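# Insert knob peg into top drawer, leave drawer open

## Task

Push the square peg of the loose knob all the way into the hole on the top drawer, and have that drawer pulled out by 85 mm or more. Both must hold on their own at the end, not because the robot is still holding them. Then release everything and move the grippers away.

## Robot and tools

Robot: two arms, left_arm and right_arm, facing each other across a table. Each has six joints (waist, shoulder, elbow, wrist pitch, wrist yaw, wrist roll) and a parallel gripper. The names are labels only; in the shared frame left_arm's base is on the +y side.

Frame: one scene frame for both arms, in metres. The origin is the table centre, +z is up, and the table surface is at z = +0.020. A gripper's fingers point along its own +x and close along its own y. The reported end_effector_position is the point between the pads, roughly 3 to 4 cm short of the fingertips, and it gets less accurate the farther the arm reaches.

Tool execute_actions, argument actions: a list holding zero or one item. An empty list only reports the state. A wait item is {"steps": N}, N from 1 to 300, which sends nothing and returns once N control steps (1/30 s each) have passed since the previous result; time spent writing counts toward N. A motion item is {"rows": [...], "steps": N}, with N at most 15 (default 15) and 1 to 15 rows; each row drives one step and the last row is reused for leftover steps. Optional argument pictures (true/false) controls whether camera images come back; by default they do. A refused call moves nothing.

Row layout: always 14 numbers, each in [-1, 1], covering both arms even if one is idle. Order: left_arm waist, shoulder, elbow, wrist pitch, wrist yaw, wrist roll, gripper opening, then the same seven for right_arm. The six joint numbers are offsets, not poses: they are measured from that arm's joint angles in the most recent result that printed them (before any such result, or for later calls within the same reply, from wherever the arm is when the action begins). They are not relative to the previous row. Scale: 1.0 equals 0.9615 rad for waist, shoulder and elbow, 1.713 rad for wrist pitch, 1.767 rad for wrist yaw, 1.728 rad for wrist roll. Because they are offsets, a row of zeros is not a pause: it pulls the arm back to the reference angles. The gripper number is absolute: +1 fully open, about -0.80 where empty fingers touch, values down to -1 squeeze no further. Closing from fully open takes at least about 0.5 s.

Joint ranges (rad), same for both arms: waist -3.054 to 3.054, shoulder 0.000 to 3.142, elbow 0.000 to 2.356, wrist pitch -1.571 to 1.571, wrist yaw -1.571 to 1.571, wrist roll -3.142 to 3.142. Real ends may be off by up to 0.010 rad. A request more than 0.010 rad beyond an end, outward, is refused; a request past the real end is clipped there, and the result may then say "joint sent to its limit" (possibly about an earlier move). Absence of that line proves nothing.

Motion limits: each step the joint target may lead the measured angle by at most 0.211 rad (waist, shoulder, elbow), 0.213 (wrist pitch), 0.267 (wrist yaw), 0.228 (wrist roll), and targets are scaled back if they would move the gripper more than 70 mm from where it is. Big moves therefore take several calls. Friction can leave a joint short of its target, especially at long reach, and tiny moves may not happen; check the printed angles after moving. Arms keep heading to the last target while you think or wait, until they all nearly stop or a step is HELD.

Result lines: the state line gives each gripper's position, quaternion (w,x,y,z) and velocities. Joint positions / Joint velocities list each arm's six joints (rad, rad/s) and the pad gap (m; 0.088 when fully open). grip_measured is the opening on the command scale; it can be off by about 1 mm and reads up to 0.061 narrower while squeezing hard. To hold something, command about 0.07 below grip_measured (less for a lighter grip). Parts under about 3 mm wide get proportionally less force. "joint command not followed" means the clearance check altered joint targets; the rest of the row still ran. HELD marks steps where your row was partly or wholly not sent. Joint torques are raw drive outputs with offsets and noise; External joint torques estimate outside load (including friction and held weight), or say "no reading".

Faults to avoid: if contact torque reaches a joint's load limit (waist 17.2, shoulder 21.3, elbow 21.3, wrist pitch 5.61, wrist yaw 5.59, wrist roll 5.24 N m; held weight counts), that arm halts for 10 s and drops the rest of the call. Holding loads heats motors: MOTOR HOT warns from 50 °C; at 95 °C an OVER-TEMPERATURE FAULT holds the arm, and if not cooled in 30 to 60 s the arm and gripper go limp. Do not let the arms collide or press each other, do not push hard, and do not knock anything off the table. Occasional brief tugs on held parts or nudges to loose objects can happen.

Tool zoom_image: arguments camera (cam_head_left, cam_head_right, cam_high, cam_low, cam_left_wrist, cam_right_wrist) and region [x0, y0, x1, y1] in pixels of that camera's latest 504x504 image, origin top-left, at most 504 by 504. It returns an enlarged view.

Tool finished_scene: argument scene, the number of the current scene. It ends that scene irreversibly and reports whether the goal held. Before calling it, make sure peg and drawer stay in place without the robot, grippers open and withdrawn. Replying with no tool call ends everything.

Each tool is called after "Call:" as a command line: name --argument value for each argument, lists and objects as JSON in quotes; but a table of rows of numbers goes row by row, as --pt "numbers of a row", without its own name.

## Session

Call:
execute_actions --actions '[]'

Scene clock: 0.00 s of 4500.00 s.
left_arm: end_effector_position=(+0.1676, +0.2107, +0.4408) grip_measured=+1.000 end_effector_quat_wxyz=(+0.703, -0.016, -0.014, -0.711) end_effector_velocity=(-0.003, -0.001, -0.007) end_effector_angular_velocity=(+0.027, +0.007, -0.015) | right_arm: end_effector_position=(-0.0718, -0.1284, +0.4659) grip_measured=+1.000 end_effector_quat_wxyz=(+0.715, +0.022, -0.019, +0.698) end_effector_velocity=(+0.001, +0.001, -0.003) end_effector_angular_velocity=(-0.012, -0.007, -0.000)
Joint positions: left_arm=[-0.004  0.858  0.645  0.256 -0.006 -0.001  0.088] | right_arm=[-0.002  0.844  0.646  0.256 -0.004  0.004  0.088]
Joint velocities: left_arm=[-0.007  0.002 -0.002 -0.022  0.007 -0.007  0.   ] | right_arm=[-0.007  0.002 -0.002 -0.007 -0.007 -0.007  0.   ]
Joint torques (N m, as the arm reports them, + toward a larger angle): no reading
External joint torques (N m, as the arm's controller estimates them; a push from outside toward a larger angle lowers the number): no reading
Heat: left arm: hottest shoulder 24 °C (+0.0 °C/min); right arm: hottest waist 24 °C (+0.0 °C/min).

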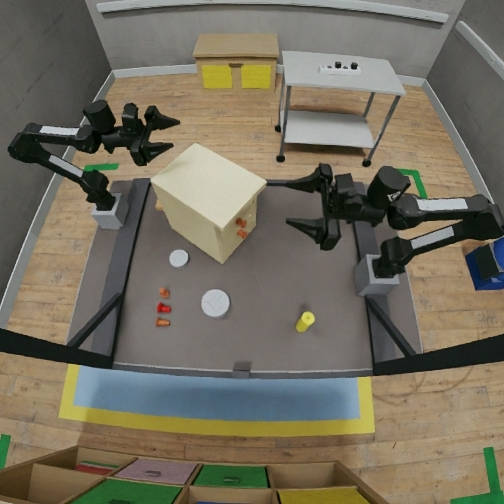

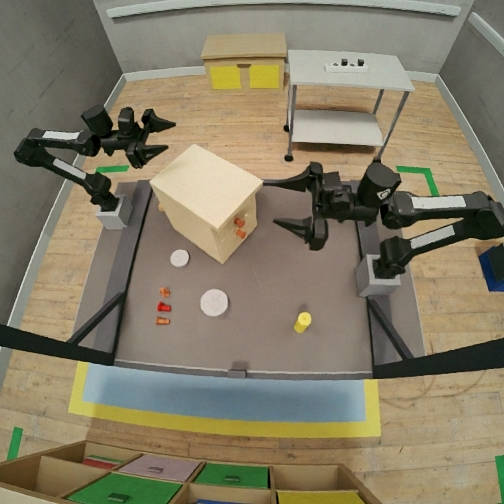

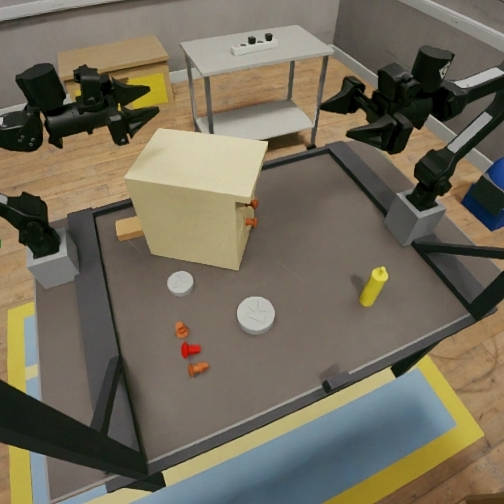

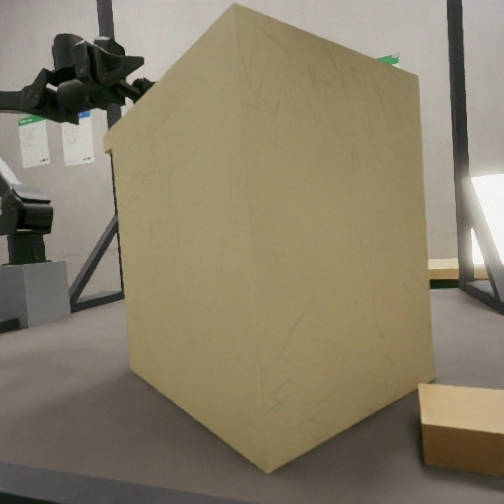

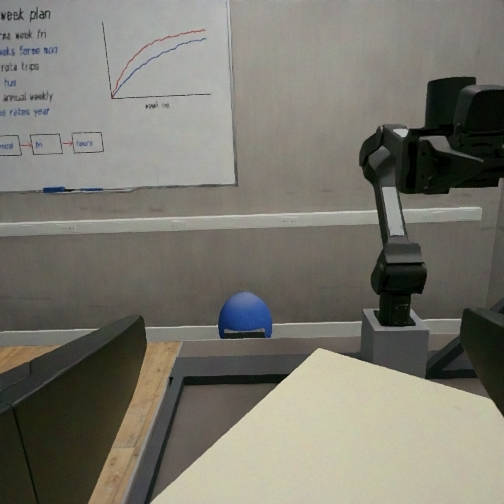

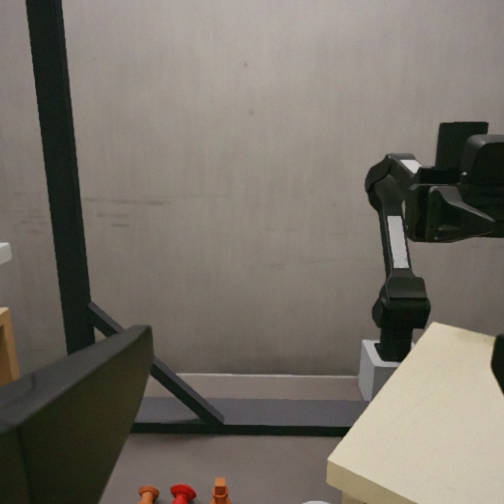

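Call:
zoom_image --camera "cam_high" --region '[150,300,250,400]'

Call:
zoom_image --camera "cam_head_left" --region '[200,170,300,270]'

Call:
zoom_image --camera "cam_head_left" --region '[130,270,200,340]'

Region (150, 300, 250, 400) of cam_high's 504x504 image, scaled by 5.040, with more detail than that image has.

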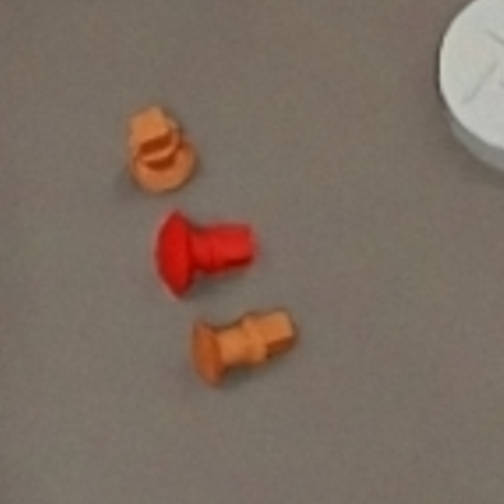

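Region (200, 170, 300, 270) of cam_head_left's 504x504 image, scaled by 5.040, with more detail than that image has.

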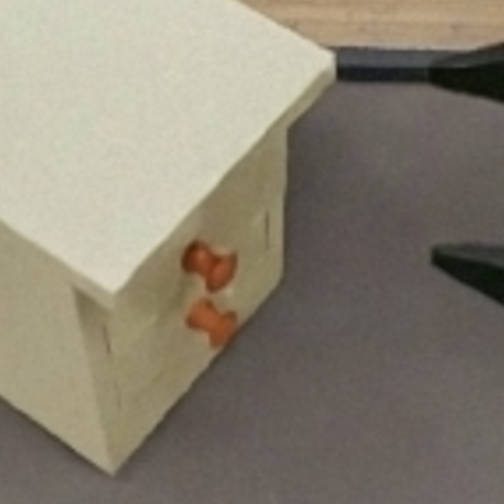

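Region (130, 270, 200, 340) of cam_head_left's 504x504 image, scaled by 7.200, with more detail than that image has.

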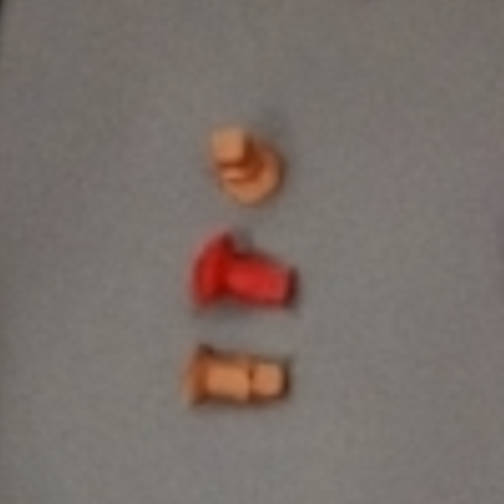

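Call:
execute_actions --actions '[{"rows":[[-1,0,0.2,0,0,0,1,-0.38,-0.36,-0.6,0.06,0,0,1]]}]' --pictures false

Call:
execute_actions --actions '[{"steps":20}]' --pictures false

Call:
execute_actions --actions '[{"rows":[[-0.05,0.855,0.535,-0.87,0,0,1,0,0,0,0,0,0,1]]}]' --pictures false

Call:
execute_actions --actions '[{"steps":40}]'

Scene clock: 44.13 s of 4500.00 s.
left_arm: end_effector_position=(-0.0436, +0.3112, +0.5277) grip_measured=+1.000 end_effector_quat_wxyz=(+0.384, -0.106, -0.042, -0.916) end_effector_velocity=(-0.378, +0.375, -0.005) end_effector_angular_velocity=(+0.024, -0.007, -1.731) | right_arm: end_effector_position=(+0.0161, -0.2071, +0.3069) grip_measured=+1.000 end_effector_quat_wxyz=(+0.829, -0.022, +0.037, +0.558) end_effector_velocity=(+0.003, -0.007, +0.021) end_effector_angular_velocity=(+0.107, -0.067, -0.018)
Joint positions: left_arm=[-0.774  0.857  0.83   0.256 -0.012 -0.001  0.088] | right_arm=[-0.362  0.51   0.075  0.349 -0.001  0.004  0.088]
Joint velocities: left_arm=[-1.751 -0.002 -0.002 -0.022 -0.022 -0.007  0.   ] | right_arm=[-0.027 -0.076 -0.032  0.081 -0.007 -0.022  0.   ]
Joint torques (N m, as the arm reports them, + toward a larger angle): left_arm=[-0.31 -1.64  7.95  1.6   0.28  0.01] | right_arm=[-0.26 -0.77  7.9   1.99 -0.13  0.02]
External joint torques (N m, as the arm's controller estimates them; a push from outside toward a larger angle lowers the number): left_arm=[-0.3   0.5   1.02 -0.05  0.28  0.  ] | right_arm=[-0.27 -0.1   0.36  0.05 -0.12  0.01]
Heat: left arm: hottest elbow 28 °C (+5.4 °C/min); right arm: hottest elbow 28 °C (+5.4 °C/min).
Steps of this call (steps 1 to 90: nothing new was sent; then 40.63 s passed at rest; steps 91 to 105: all 15 steps of this action). Readings (joint positions):
91: left_arm=[-0.015 0.858 0.657 0.249 -0.014 -0.001] | right_arm=[-0.018 0.824 0.625 0.277 -0.017 0.004]
92: left_arm=[-0.051 0.862 0.679 0.240 -0.016 -0.001] | right_arm=[-0.072 0.779 0.574 0.303 -0.015 0.004]
94: left_arm=[-0.141 0.867 0.735 0.248 -0.014 -0.001] | right_arm=[-0.192 0.655 0.461 0.329 -0.003 0.004]
98: left_arm=[-0.365 0.858 0.821 0.259 -0.012 -0.001] | right_arm=[-0.333 0.523 0.262 0.354 0.001 0.004]
105: the state above

Scene clock: 44.80 s of 4500.00 s.
left_arm: end_effector_position=(-0.0808, +0.3560, +0.5277) grip_measured=+1.000 end_effector_quat_wxyz=(+0.293, -0.110, -0.033, -0.949) end_effector_velocity=(-0.002, +0.002, -0.005) end_effector_angular_velocity=(+0.017, -0.015, -0.016) | right_arm: end_effector_position=(+0.0164, -0.2077, +0.3104) grip_measured=+1.000 end_effector_quat_wxyz=(+0.830, -0.018, +0.030, +0.557) end_effector_velocity=(+0.000, -0.001, -0.002) end_effector_angular_velocity=(-0.015, -0.018, -0.003)
Joint positions: left_arm=[-0.962  0.857  0.83   0.256 -0.005 -0.001  0.088] | right_arm=[-0.364  0.501  0.075  0.357 -0.002  0.004  0.088]
Joint velocities: left_arm=[-0.007 -0.002 -0.002 -0.022  0.007 -0.007  0.   ] | right_arm=[ 0.002 -0.002 -0.002 -0.007  0.007 -0.022  0.   ]
Joint torques (N m, as the arm reports them, + toward a larger angle): left_arm=[-0.38 -1.58  7.79  1.61 -0.04  0.05] | right_arm=[-0.31 -0.41  7.21  1.6  -0.11  0.02]
External joint torques (N m, as the arm's controller estimates them; a push from outside toward a larger angle lowers the number): left_arm=[-0.35  0.35  0.94  0.   -0.05  0.04] | right_arm=[-0.3  -0.03  0.4  -0.1  -0.11  0.01]
Heat: left arm: hottest elbow 28 °C (+5.4 °C/min); right arm: hottest elbow 28 °C (+5.4 °C/min).
Steps of this call (steps 1 to 20: the robot went on to your last target). Readings (joint positions):
1: left_arm=[-0.831 0.857 0.830 0.256 -0.011 -0.001] | right_arm=[-0.363 0.508 0.075 0.353 -0.001 0.004]
2: left_arm=[-0.879 0.857 0.830 0.256 -0.007 -0.001] | right_arm=[-0.363 0.505 0.075 0.357 -0.001 0.004]
4: left_arm=[-0.933 0.857 0.830 0.256 -0.005 -0.001] | right_arm=[-0.364 0.502 0.075 0.357 -0.002 0.004]
8: left_arm=[-0.956 0.857 0.830 0.256 -0.005 -0.001] | right_arm=[-0.364 0.501 0.075 0.357 -0.002 0.004]
20: the state above

Scene clock: 45.30 s of 4500.00 s.
left_arm: end_effector_position=(-0.1952, +0.3013, +0.3603) grip_measured=+1.000 end_effector_quat_wxyz=(+0.260, +0.320, +0.090, -0.907) end_effector_velocity=(+0.016, +0.010, -0.649) end_effector_angular_velocity=(+1.234, -2.007, +0.008) | right_arm: end_effector_position=(+0.0164, -0.2077, +0.3104) grip_measured=+1.000 end_effector_quat_wxyz=(+0.830, -0.018, +0.030, +0.557) end_effector_velocity=(-0.001, -0.001, -0.001) end_effector_angular_velocity=(-0.010, -0.019, +0.006)
Joint positions: left_arm=[-1.005  1.533  1.325 -0.47  -0.006 -0.001  0.088] | right_arm=[-0.364  0.501  0.075  0.357 -0.002  0.004  0.088]
Joint velocities: left_arm=[-0.002  1.121  0.09  -1.326 -0.007 -0.007  0.   ] | right_arm=[-0.002 -0.007 -0.002 -0.007 -0.007 -0.022  0.   ]
Joint torques (N m, as the arm reports them, + toward a larger angle): left_arm=[-0.27 -4.9   7.93  1.23  0.07  0.  ] | right_arm=[ 0.   -0.06  7.92  1.48  0.    0.02]
External joint torques (N m, as the arm's controller estimates them; a push from outside toward a larger angle lowers the number): left_arm=[-0.29  2.02  1.39 -0.14  0.08  0.  ] | right_arm=[ 0.    0.35  1.06 -0.24  0.    0.01]
Heat: left arm: hottest elbow 28 °C (+5.3 °C/min); right arm: hottest elbow 28 °C (+5.3 °C/min).
Steps of this call (steps 1 to 15: all 15 steps of this action). Readings (joint positions):
1: left_arm=[-0.965 0.879 0.855 0.218 -0.006 -0.001] | right_arm=[-0.364 0.501 0.075 0.357 -0.002 0.004]
2: left_arm=[-0.977 0.920 0.913 0.154 -0.006 -0.001] | right_arm=[-0.364 0.501 0.075 0.357 -0.002 0.004]
4: left_arm=[-0.996 1.036 1.043 0.047 -0.006 -0.001] | right_arm=[-0.364 0.501 0.075 0.357 -0.002 0.004]
8: left_arm=[-1.005 1.260 1.260 -0.180 -0.006 -0.001] | right_arm=[-0.364 0.501 0.075 0.357 -0.002 0.004]
15: the state above

Scene clock: 46.63 s of 4500.00 s.
left_arm: end_effector_position=(-0.0823, +0.3710, +0.2448) grip_measured=+1.000 end_effector_quat_wxyz=(+0.195, +0.680, +0.190, -0.680) end_effector_velocity=(-0.002, +0.001, +0.001) end_effector_angular_velocity=(-0.000, +0.014, +0.005) | right_arm: end_effector_position=(+0.0164, -0.2077, +0.3104) grip_measured=+1.000 end_effector_quat_wxyz=(+0.830, -0.018, +0.030, +0.557) end_effector_velocity=(-0.001, -0.001, -0.008) end_effector_angular_velocity=(-0.027, +0.004, +0.005)
Joint positions: left_arm=[-1.007  1.677  1.339 -1.231 -0.006 -0.001  0.088] | right_arm=[-0.364  0.501  0.075  0.357 -0.002  0.004  0.088]
Joint velocities: left_arm=[-0.002 -0.007 -0.002  0.007  0.007 -0.007  0.   ] | right_arm=[-0.002 -0.002 -0.007 -0.022 -0.007 -0.007  0.   ]
Joint torques (N m, as the arm reports them, + toward a larger angle): left_arm=[-0.36 -5.15  6.5   0.25  0.08 -0.04] | right_arm=[ 0.   -0.06  7.92  1.48  0.    0.02]
External joint torques (N m, as the arm's controller estimates them; a push from outside toward a larger angle lowers the number): left_arm=[-0.36  1.4   0.73 -0.11  0.1  -0.04] | right_arm=[ 0.01  0.27  1.23 -0.18 -0.01  0.01]
Heat: left arm: hottest elbow 28 °C (+5.1 °C/min); right arm: hottest elbow 28 °C (+5.1 °C/min).
Steps of this call (steps 1 to 40: the robot went on to your last target). Readings (joint positions):
1: left_arm=[-1.005 1.570 1.329 -0.520 -0.006 -0.001] | right_arm=[-0.364 0.501 0.075 0.357 -0.002 0.004]
2: left_arm=[-1.006 1.603 1.332 -0.578 -0.006 -0.001] | right_arm=[-0.364 0.501 0.075 0.357 -0.002 0.004]
4: left_arm=[-1.006 1.652 1.332 -0.701 -0.006 -0.001] | right_arm=[-0.364 0.501 0.075 0.357 -0.002 0.004]
8: left_arm=[-1.006 1.677 1.332 -0.937 -0.006 -0.001] | right_arm=[-0.364 0.501 0.075 0.357 -0.002 0.004]
40: the state above

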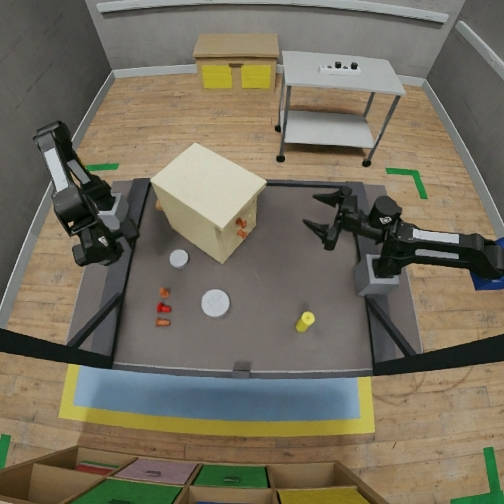

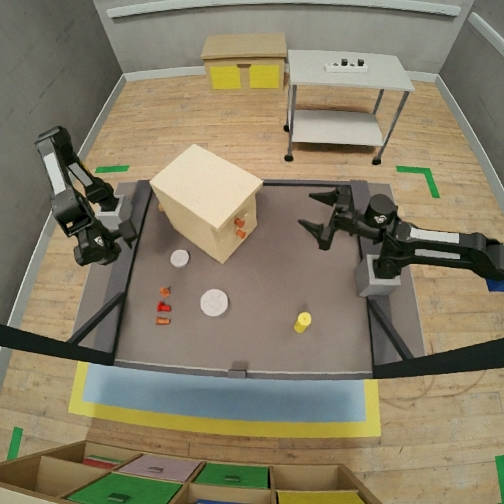

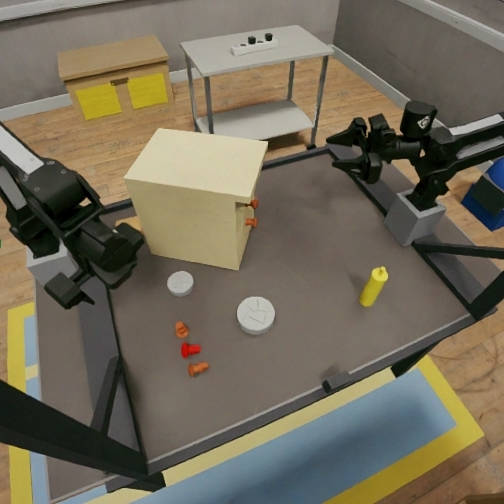

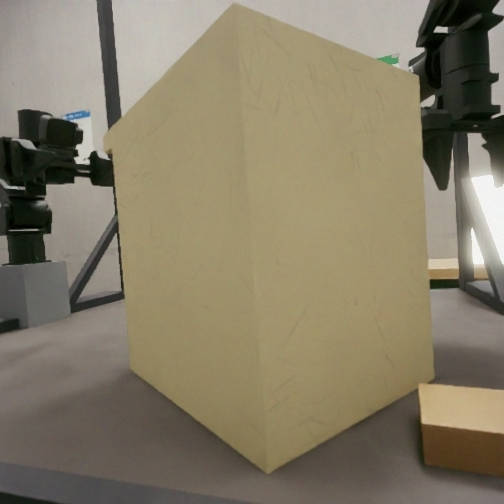

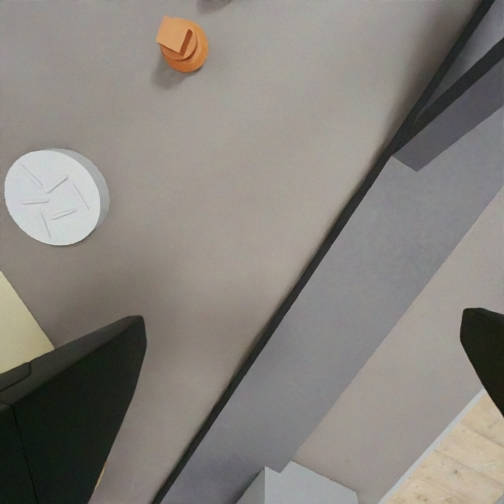

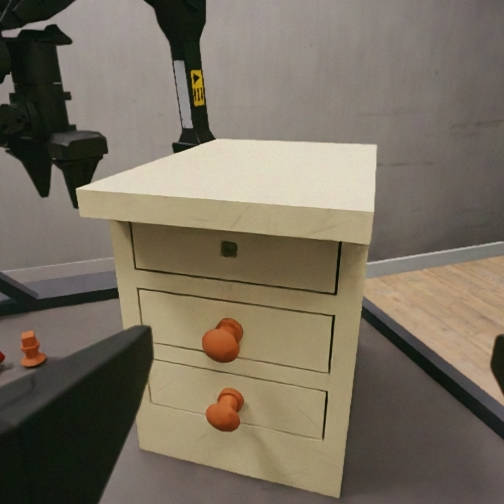

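Call:
execute_actions --actions '[{"rows":[[0.06,0.51,0.545,-0.015,0,0,1,0,0,0,0,0,0,1]]}]' --pictures false

Call:
execute_actions --actions '[{"steps":10}]'

Call:
zoom_image --camera "cam_right_wrist" --region '[170,210,290,380]'

Scene clock: 64.73 s of 4500.00 s.
left_arm: end_effector_position=(-0.1709, +0.2884, +0.2093) grip_measured=+1.000 end_effector_quat_wxyz=(+0.215, +0.673, +0.210, -0.676) end_effector_velocity=(-0.022, -0.015, +0.031) end_effector_angular_velocity=(-0.072, +0.090, +0.005) | right_arm: end_effector_position=(+0.0164, -0.2077, +0.3104) grip_measured=+1.000 end_effector_quat_wxyz=(+0.830, -0.018, +0.030, +0.557) end_effector_velocity=(-0.000, +0.000, -0.000) end_effector_angular_velocity=(+0.005, +0.006, +0.004)
Joint positions: left_arm=[-0.949  2.156  1.845 -1.254 -0.006 -0.001  0.088] | right_arm=[-0.364  0.501  0.075  0.357 -0.002  0.004  0.088]
Joint velocities: left_arm=[-0.002 -0.002  0.12  -0.007 -0.007 -0.007  0.   ] | right_arm=[-0.002  0.002 -0.002  0.007 -0.007  0.007  0.   ]
Joint torques (N m, as the arm reports them, + toward a larger angle): left_arm=[ 0.01 -7.44  6.76  0.26 -0.02 -0.02] | right_arm=[ 0.   -0.07  7.92  1.48 -0.01  0.02]
External joint torques (N m, as the arm's controller estimates them; a push from outside toward a larger angle lowers the number): left_arm=[ 0.02  2.53  1.18 -0.07 -0.01 -0.02] | right_arm=[-0.01  0.29  1.13 -0.21  0.    0.01]
Heat: left arm: hottest elbow 28 °C (+4.0 °C/min); right arm: hottest elbow 29 °C (+5.0 °C/min).
Steps of this call (steps 1 to 15: the robot went on to your last target; steps 16 to 90: nothing new was sent; then 14.60 s passed at rest; steps 91 to 105: all 15 steps of this action). Readings (joint positions):
91: left_arm=[-1.004 1.700 1.363 -1.252 -0.006 -0.001] | right_arm=[-0.364 0.501 0.075 0.357 -0.002 0.004]
92: left_arm=[-0.994 1.745 1.420 -1.275 -0.006 -0.001] | right_arm=[-0.364 0.501 0.075 0.357 -0.002 0.004]
94: left_arm=[-0.971 1.855 1.547 -1.241 -0.006 -0.001] | right_arm=[-0.364 0.501 0.075 0.357 -0.002 0.004]
98: left_arm=[-0.949 2.066 1.767 -1.249 -0.006 -0.001] | right_arm=[-0.364 0.501 0.075 0.357 -0.002 0.004]
105: the state above

Scene clock: 65.07 s of 4500.00 s.
left_arm: end_effector_position=(-0.1731, +0.2868, +0.2123) grip_measured=+1.000 end_effector_quat_wxyz=(+0.216, +0.669, +0.208, -0.680) end_effector_velocity=(+0.002, +0.001, +0.000) end_effector_angular_velocity=(-0.002, -0.010, +0.005) | right_arm: end_effector_position=(+0.0164, -0.2077, +0.3104) grip_measured=+1.000 end_effector_quat_wxyz=(+0.830, -0.018, +0.030, +0.557) end_effector_velocity=(-0.001, -0.000, +0.001) end_effector_angular_velocity=(-0.011, -0.034, +0.007)
Joint positions: left_arm=[-0.949  2.156  1.857 -1.254 -0.006 -0.001  0.088] | right_arm=[-0.364  0.501  0.075  0.357 -0.002  0.004  0.088]
Joint velocities: left_arm=[-0.002 -0.002 -0.002 -0.007 -0.007 -0.007  0.   ] | right_arm=[-0.002 -0.007  0.002 -0.007 -0.007 -0.037  0.   ]
Joint torques (N m, as the arm reports them, + toward a larger angle): left_arm=[ 0.07 -7.48  6.46  0.28 -0.06  0.  ] | right_arm=[ 0.   -0.06  7.92  1.48  0.    0.02]
External joint torques (N m, as the arm's controller estimates them; a push from outside toward a larger angle lowers the number): left_arm=[ 0.05  2.47  0.72 -0.07 -0.04  0.  ] | right_arm=[ 0.01  0.32  1.08 -0.22  0.    0.01]
Heat: left arm: hottest elbow 28 °C (+4.1 °C/min); right arm: hottest elbow 29 °C (+5.1 °C/min).
Steps of this call (steps 1 to 10: the robot went on to your last target). Readings (joint positions):
1: left_arm=[-0.949 2.156 1.850 -1.254 -0.006 -0.001] | right_arm=[-0.364 0.501 0.075 0.357 -0.002 0.004]
2: left_arm=[-0.949 2.156 1.854 -1.254 -0.006 -0.001] | right_arm=[-0.364 0.501 0.075 0.357 -0.002 0.004]
4: left_arm=[-0.949 2.156 1.857 -1.254 -0.006 -0.001] | right_arm=[-0.364 0.501 0.075 0.357 -0.002 0.004]
8: left_arm=[-0.949 2.156 1.857 -1.254 -0.006 -0.001] | right_arm=[-0.364 0.501 0.075 0.357 -0.002 0.004]
10: the state above

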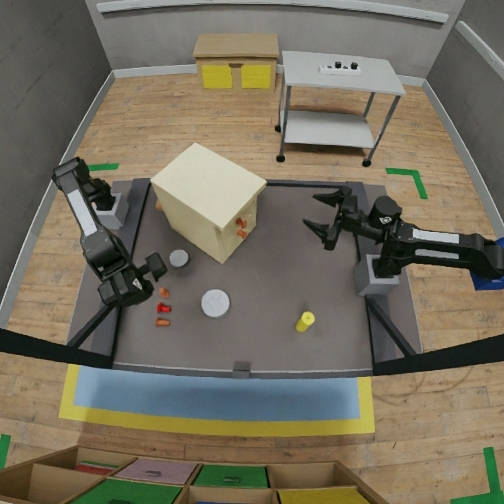

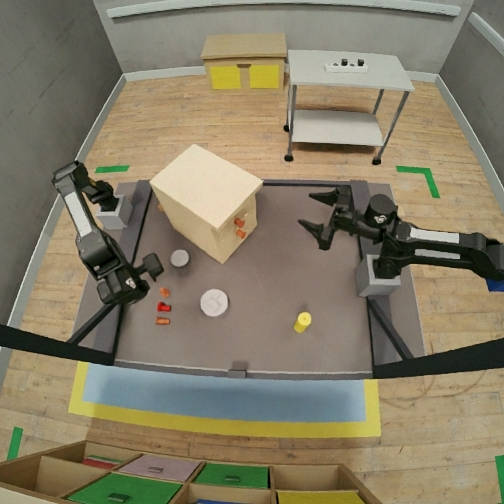

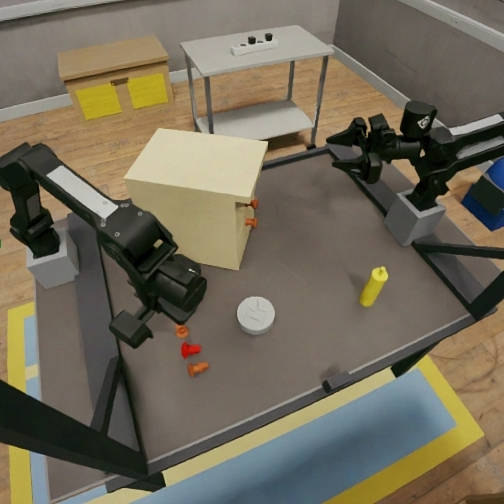

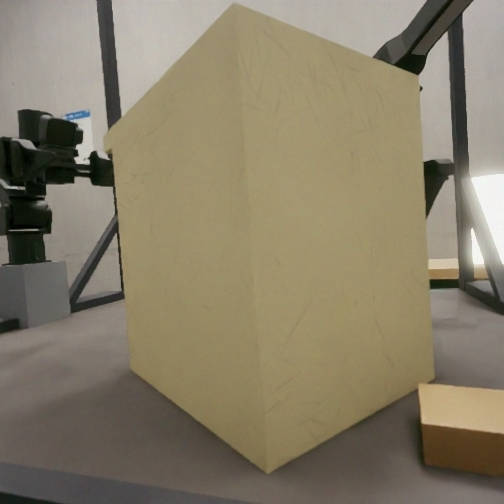

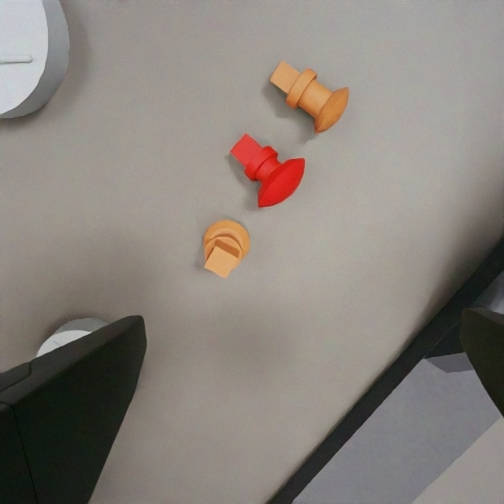

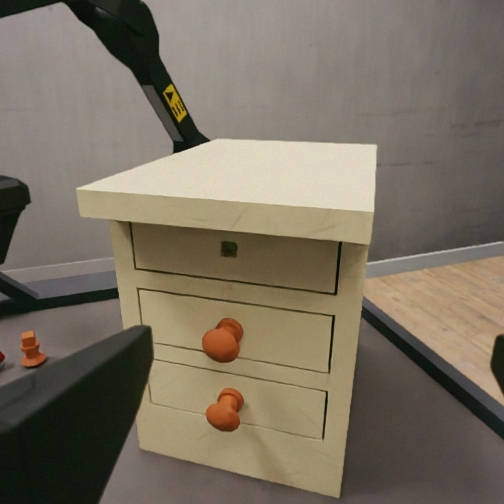

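Region (170, 210, 290, 380) of cam_right_wrist's 504x504 image, scaled by 2.965, with more detail than that image has; it fills the left 356 columns of this view, and the rest is white.

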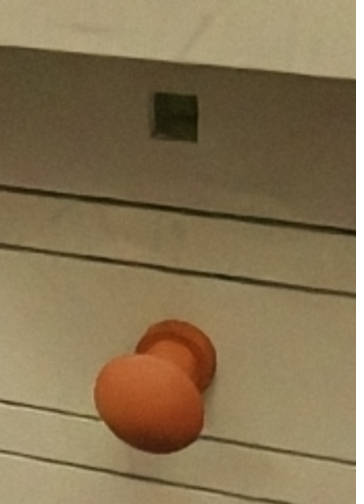

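Call:
zoom_image --camera "cam_left_wrist" --region '[170,50,370,290]'

Region (170, 50, 370, 290) of cam_left_wrist's 504x504 image, scaled by 2.100, with more detail than that image has.

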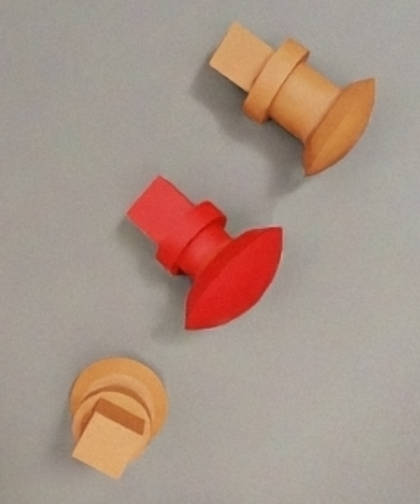

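Call:
execute_actions --actions '[{"rows":[[0.08,0.03,-0.312,0.179,0,0.295,0.1,0,0,0,0,0,0,1]]}]'

Scene clock: 73.80 s of 4500.00 s.
left_arm: end_effector_position=(-0.1400, +0.2711, +0.1265) grip_measured=+0.107 end_effector_quat_wxyz=(+0.066, +0.708, +0.066, -0.700) end_effector_velocity=(+0.000, +0.005, -0.001) end_effector_angular_velocity=(+0.014, -0.005, -0.059) | right_arm: end_effector_position=(+0.0164, -0.2077, +0.3104) grip_measured=+1.000 end_effector_quat_wxyz=(+0.830, -0.018, +0.030, +0.557) end_effector_velocity=(-0.001, -0.000, -0.002) end_effector_angular_velocity=(-0.015, -0.017, +0.006)
Joint positions: left_arm=[-0.87   2.189  1.561 -0.951 -0.005  0.5    0.044] | right_arm=[-0.364  0.501  0.075  0.357 -0.002  0.004  0.088]
Joint velocities: left_arm=[-0.007 -0.002 -0.007 -0.007  0.007  0.051 -0.002] | right_arm=[-0.002 -0.002 -0.002 -0.007 -0.007 -0.022  0.   ]
Joint torques (N m, as the arm reports them, + toward a larger angle): left_arm=[-0.18 -8.81  4.9   0.5   0.03  0.12] | right_arm=[ 0.   -0.06  7.92  1.48  0.    0.02]
External joint torques (N m, as the arm's controller estimates them; a push from outside toward a larger angle lowers the number): left_arm=[-0.29  0.86 -0.35  0.2   0.03  0.12] | right_arm=[ 0.01  0.35  1.08 -0.23 -0.01  0.01]
Heat: left arm: hottest shoulder 28 °C (+4.0 °C/min); right arm: hottest elbow 30 °C (+5.0 °C/min).
Steps of this call (steps 1 to 30: the robot went on to your last target; steps 31 to 90: nothing new was sent; then 5.23 s passed at rest; steps 91 to 105: all 15 steps of this action). Readings (joint positions):
91: left_arm=[-0.946 2.156 1.832 -1.223 -0.005 0.035] | right_arm=[-0.364 0.501 0.075 0.357 -0.002 0.004]
92: left_arm=[-0.937 2.147 1.781 -1.152 -0.005 0.102] | right_arm=[-0.364 0.501 0.075 0.357 -0.002 0.004]
94: left_arm=[-0.907 2.148 1.687 -1.050 -0.005 0.224] | right_arm=[-0.364 0.501 0.075 0.357 -0.002 0.004]
98: left_arm=[-0.866 2.190 1.574 -0.980 -0.005 0.432] | right_arm=[-0.364 0.501 0.075 0.357 -0.002 0.004]
105: the state above

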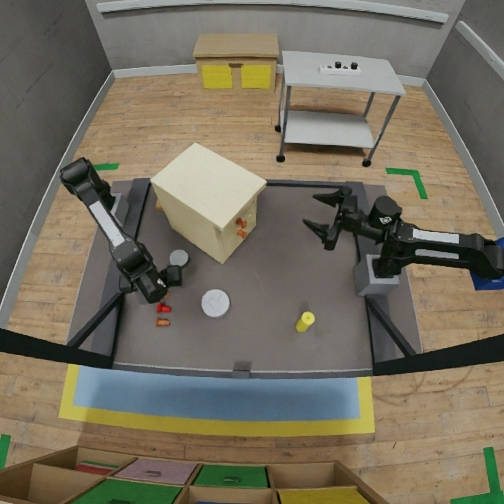

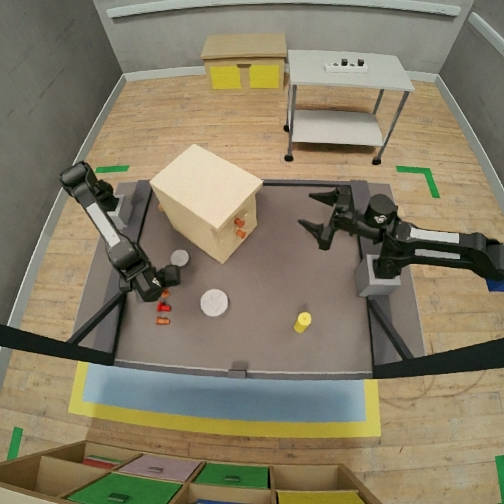

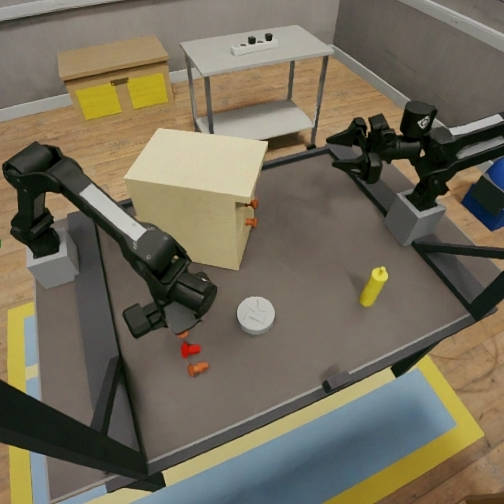

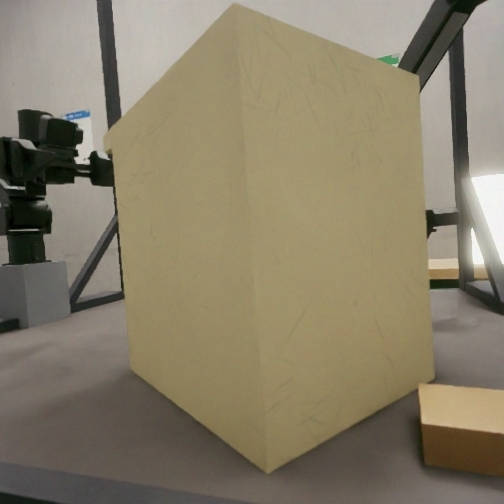

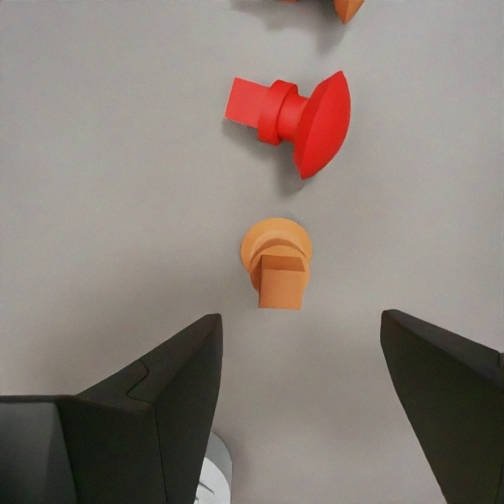

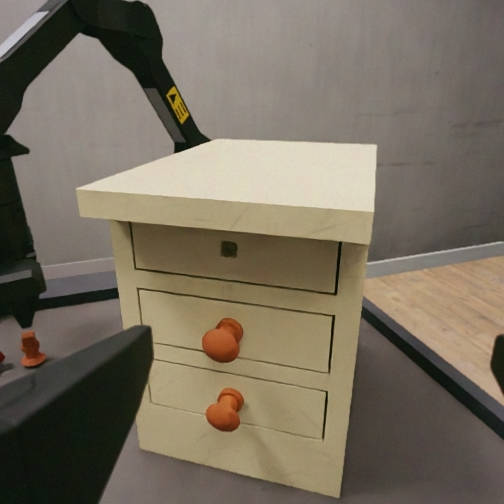

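Call:
execute_actions --actions '[{"rows":[[0.012,0.03,-0.03,0.035,0,0.03,0.1,0,0,0,0,0,0,1],[0.012,0.03,-0.03,0.035,0,0.03,0.1,0,0,0,0,0,0,1],[0.012,0.056,-0.062,0.069,0,0.03,0.1,0,0,0,0,0,0,1]]}]'

Call:
zoom_image --camera "cam_right_wrist" --region '[0,270,100,380]'

Scene clock: 84.70 s of 4500.00 s.
left_arm: end_effector_position=(-0.1391, +0.2670, +0.0963) grip_measured=+0.103 end_effector_quat_wxyz=(+0.055, +0.705, +0.050, -0.706) end_effector_velocity=(+0.001, +0.001, +0.002) end_effector_angular_velocity=(-0.004, -0.007, +0.005) | right_arm: end_effector_position=(+0.0164, -0.2077, +0.3104) grip_measured=+1.000 end_effector_quat_wxyz=(+0.830, -0.018, +0.030, +0.557) end_effector_velocity=(-0.001, -0.000, -0.004) end_effector_angular_velocity=(-0.008, +0.012, +0.004)
Joint positions: left_arm=[-0.86   2.235  1.505 -0.836 -0.005  0.548  0.044] | right_arm=[-0.364  0.501  0.075  0.357 -0.002  0.004  0.088]
Joint velocities: left_arm=[-0.002 -0.007 -0.002 -0.007 -0.007 -0.007 -0.   ] | right_arm=[-0.002 -0.002 -0.007 -0.007 -0.007  0.007  0.   ]
Joint torques (N m, as the arm reports them, + toward a larger angle): left_arm=[ 0.36 -7.47  4.53  0.51  0.05  0.15] | right_arm=[ 0.   -0.06  7.92  1.49  0.    0.02]
External joint torques (N m, as the arm's controller estimates them; a push from outside toward a larger angle lowers the number): left_arm=[ 0.36  2.37 -0.61  0.17  0.04  0.15] | right_arm=[-0.01  0.32  1.14 -0.21  0.    0.01]
Heat: left arm: hottest shoulder 31 °C (+5.0 °C/min); right arm: hottest elbow 30 °C (+4.0 °C/min).
Steps of this call (steps 1 to 15: the robot went on to your last target; steps 16 to 90: nothing new was sent; then 7.40 s passed at rest; steps 91 to 105: all 15 steps of this action). Readings (joint positions):
91: left_arm=[-0.870 2.190 1.558 -0.943 -0.005 0.512] | right_arm=[-0.364 0.501 0.075 0.357 -0.002 0.004]
92: left_arm=[-0.868 2.190 1.552 -0.926 -0.005 0.524] | right_arm=[-0.364 0.501 0.075 0.357 -0.002 0.004]
94: left_arm=[-0.865 2.199 1.536 -0.879 -0.005 0.537] | right_arm=[-0.364 0.501 0.075 0.357 -0.002 0.004]
98: left_arm=[-0.861 2.228 1.511 -0.848 -0.005 0.546] | right_arm=[-0.364 0.501 0.075 0.357 -0.002 0.004]
105: the state above

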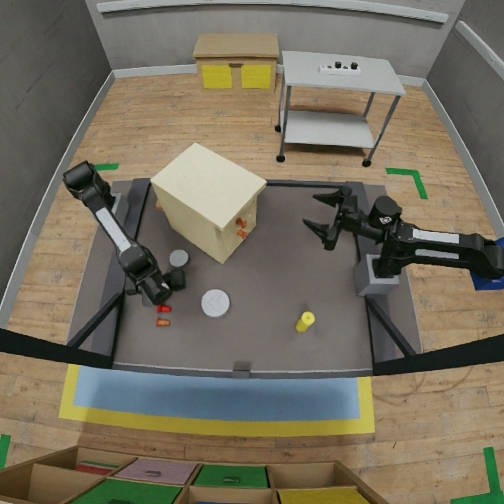

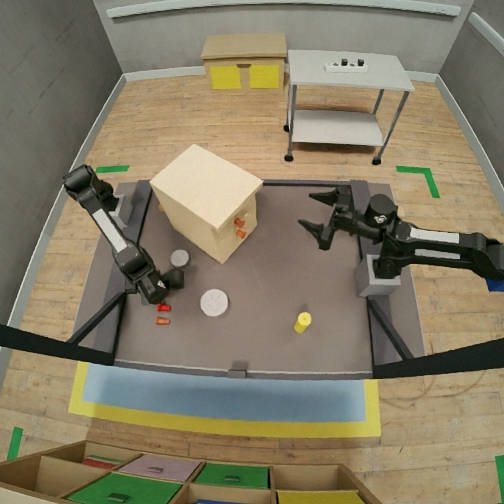

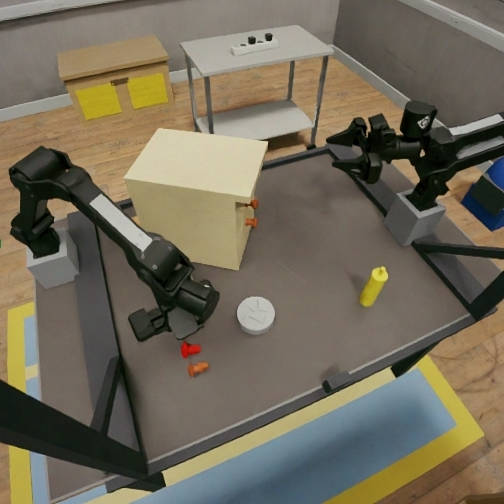

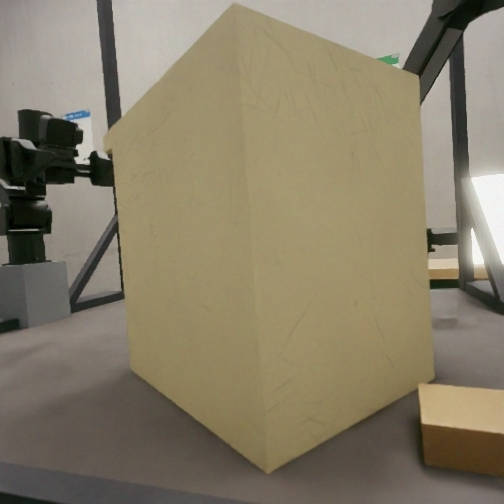

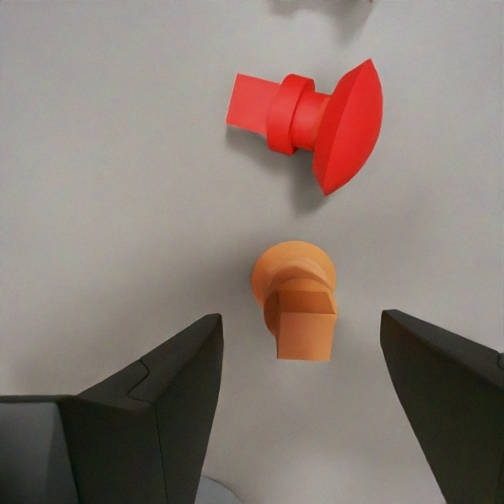

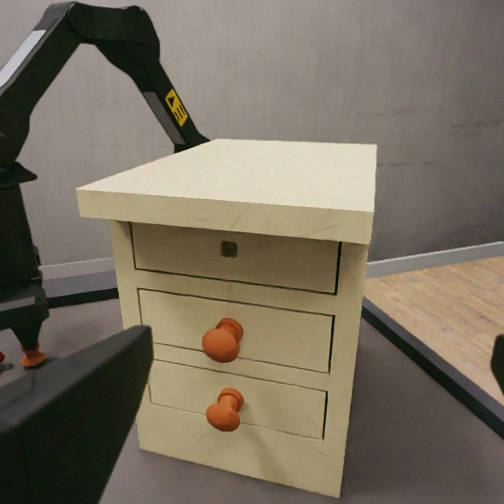

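Region (0, 270, 100, 380) of cam_right_wrist's 504x504 image, scaled by 4.582, with more detail than that image has; it fills the left 458 columns of this view, and the rest is white.

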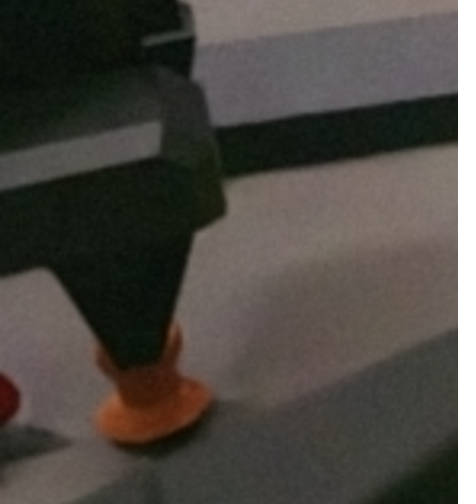

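Call:
execute_actions --actions '[{"rows":[[0,0,0,0,0,0,-0.3,0,0,0,0,0,0,1],[0,0,0,0,0,0,-0.4,0,0,0,0,0,0,1],[0,0,0,0,0,0,-0.4,0,0,0,0,0,0,1],[0,0,0,0,0,0,-0.4,0,0,0,0,0,0,1],[0,0,0,0,0,0,-0.45,0,0,0,0,0,0,1],[0,0,0,0,0,0,-0.5,0,0,0,0,0,0,1],[0,0,0,0,0,0,-0.65,0,0,0,0,0,0,1]]}]' --pictures false

Call:
execute_actions --actions '[{"rows":[[0,-0.1,0.06,-0.09,0,0,-0.65,0,0,0,0,0,0,1]]}]'

Scene clock: 95.40 s of 4500.00 s.
left_arm: end_effector_position=(-0.1391, +0.2670, +0.0963) grip_measured=-0.581 end_effector_quat_wxyz=(+0.055, +0.705, +0.049, -0.706) end_effector_velocity=(+0.003, +0.005, +0.000) end_effector_angular_velocity=(+0.008, -0.022, -0.015) | right_arm: end_effector_position=(+0.0164, -0.2077, +0.3104) grip_measured=+1.000 end_effector_quat_wxyz=(+0.830, -0.018, +0.030, +0.557) end_effector_velocity=(-0.001, -0.000, -0.002) end_effector_angular_velocity=(-0.009, -0.004, +0.005)
Joint positions: left_arm=[-0.86   2.235  1.505 -0.836 -0.005  0.548  0.011] | right_arm=[-0.364  0.501  0.075  0.357 -0.002  0.004  0.088]
Joint velocities: left_arm=[-0.007 -0.002 -0.002 -0.022 -0.007  0.007 -0.   ] | right_arm=[-0.002 -0.002 -0.002 -0.007 -0.007 -0.007  0.   ]
Joint torques (N m, as the arm reports them, + toward a larger angle): left_arm=[ 0.   -8.26  4.99  0.41  0.06 -0.03] | right_arm=[ 0.   -0.06  7.93  1.48  0.    0.02]
External joint torques (N m, as the arm's controller estimates them; a push from outside toward a larger angle lowers the number): left_arm=[ 0.01  1.54 -0.14  0.08  0.04 -0.03] | right_arm=[-0.01  0.34  1.09 -0.23  0.    0.01]
Heat: left arm: hottest shoulder 32 °C (+5.1 °C/min); right arm: hottest elbow 30 °C (+2.0 °C/min).
Steps of this call (steps 1 to 15: the robot went on to your last target; steps 16 to 90: nothing new was sent; then 7.20 s passed at rest; steps 91 to 105: all 15 steps of this action). Readings (joint positions):
91: left_arm=[-0.860 2.235 1.505 -0.836 -0.005 0.548] | right_arm=[-0.364 0.501 0.075 0.357 -0.002 0.004]
92: left_arm=[-0.860 2.235 1.505 -0.836 -0.005 0.548] | right_arm=[-0.364 0.501 0.075 0.357 -0.002 0.004]
94: left_arm=[-0.860 2.235 1.505 -0.836 -0.005 0.548] | right_arm=[-0.364 0.501 0.075 0.357 -0.002 0.004]
98: left_arm=[-0.860 2.235 1.505 -0.836 -0.005 0.548] | right_arm=[-0.364 0.501 0.075 0.357 -0.002 0.004]
105: the state above

Scene clock: 95.90 s of 4500.00 s.
left_arm: end_effector_position=(-0.1353, +0.2702, +0.1459) grip_measured=-0.581 end_effector_quat_wxyz=(+0.055, +0.704, +0.049, -0.706) end_effector_velocity=(+0.001, +0.004, -0.001) end_effector_angular_velocity=(+0.013, -0.005, +0.005) | right_arm: end_effector_position=(+0.0164, -0.2077, +0.3104) grip_measured=+1.000 end_effector_quat_wxyz=(+0.830, -0.018, +0.030, +0.557) end_effector_velocity=(+0.001, -0.001, -0.002) end_effector_angular_velocity=(-0.010, -0.004, -0.009)
Joint positions: left_arm=[-0.86   2.14   1.563 -0.987 -0.005  0.548  0.011] | right_arm=[-0.364  0.501  0.075  0.357 -0.002  0.004  0.088]
Joint velocities: left_arm=[-0.002 -0.002 -0.007 -0.007  0.007 -0.007  0.   ] | right_arm=[-0.002 -0.002 -0.002 -0.007  0.007 -0.007  0.   ]
Joint torques (N m, as the arm reports them, + toward a larger angle): left_arm=[ 0.17 -8.08  5.29  0.34  0.07  0.  ] | right_arm=[ 0.   -0.07  7.93  1.48  0.    0.02]
External joint torques (N m, as the arm's controller estimates them; a push from outside toward a larger angle lowers the number): left_arm=[ 0.19  1.35 -0.09  0.02  0.04  0.  ] | right_arm=[ 0.01  0.32  1.11 -0.22 -0.01  0.01]
Heat: left arm: hottest shoulder 32 °C (+5.0 °C/min); right arm: hottest elbow 30 °C (+2.0 °C/min).
Steps of this call (steps 1 to 15: all 15 steps of this action). Readings (joint positions):
1: left_arm=[-0.860 2.228 1.512 -0.852 -0.005 0.548] | right_arm=[-0.364 0.501 0.075 0.357 -0.002 0.004]
2: left_arm=[-0.860 2.221 1.522 -0.901 -0.005 0.548] | right_arm=[-0.364 0.501 0.075 0.357 -0.002 0.004]
4: left_arm=[-0.860 2.192 1.531 -0.954 -0.005 0.548] | right_arm=[-0.364 0.501 0.075 0.357 -0.002 0.004]
8: left_arm=[-0.860 2.146 1.560 -0.975 -0.005 0.548] | right_arm=[-0.364 0.501 0.075 0.357 -0.002 0.004]
15: the state above

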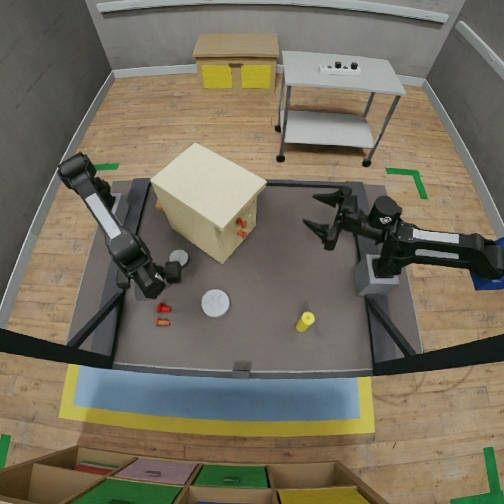

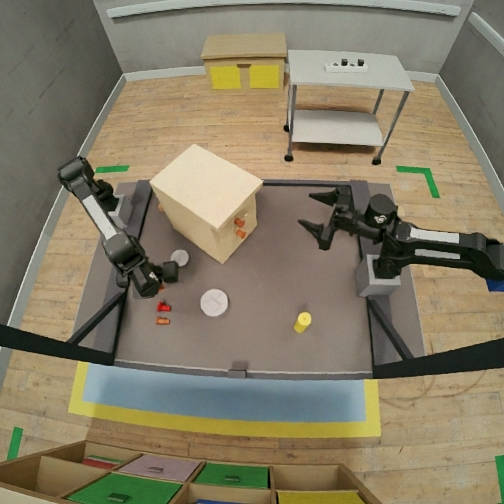

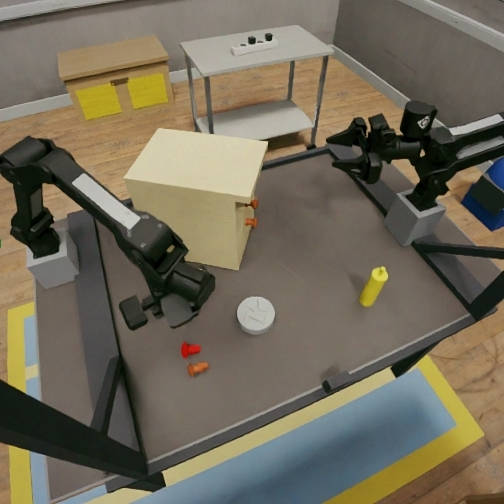

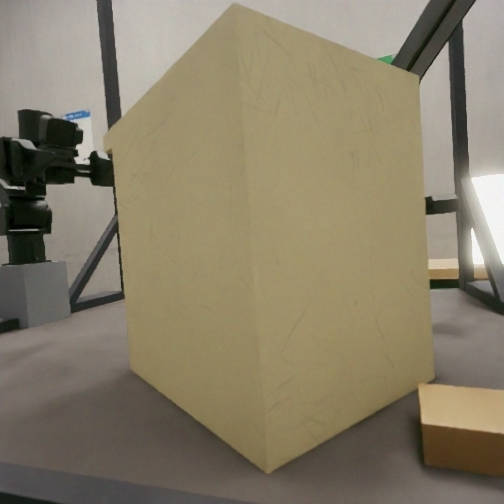

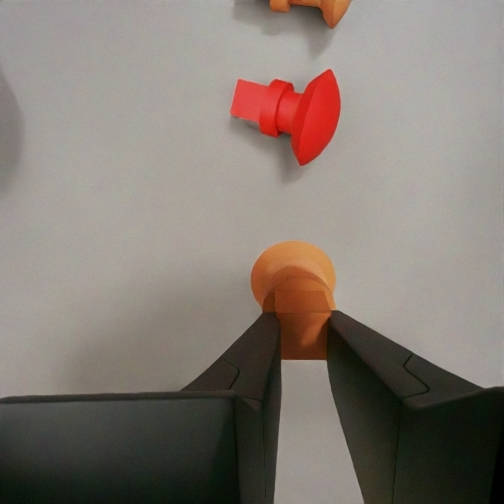

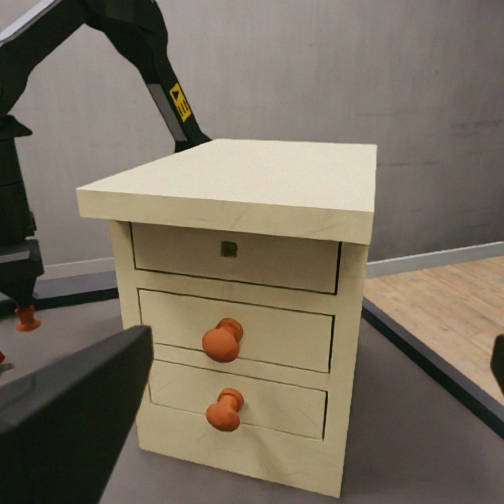

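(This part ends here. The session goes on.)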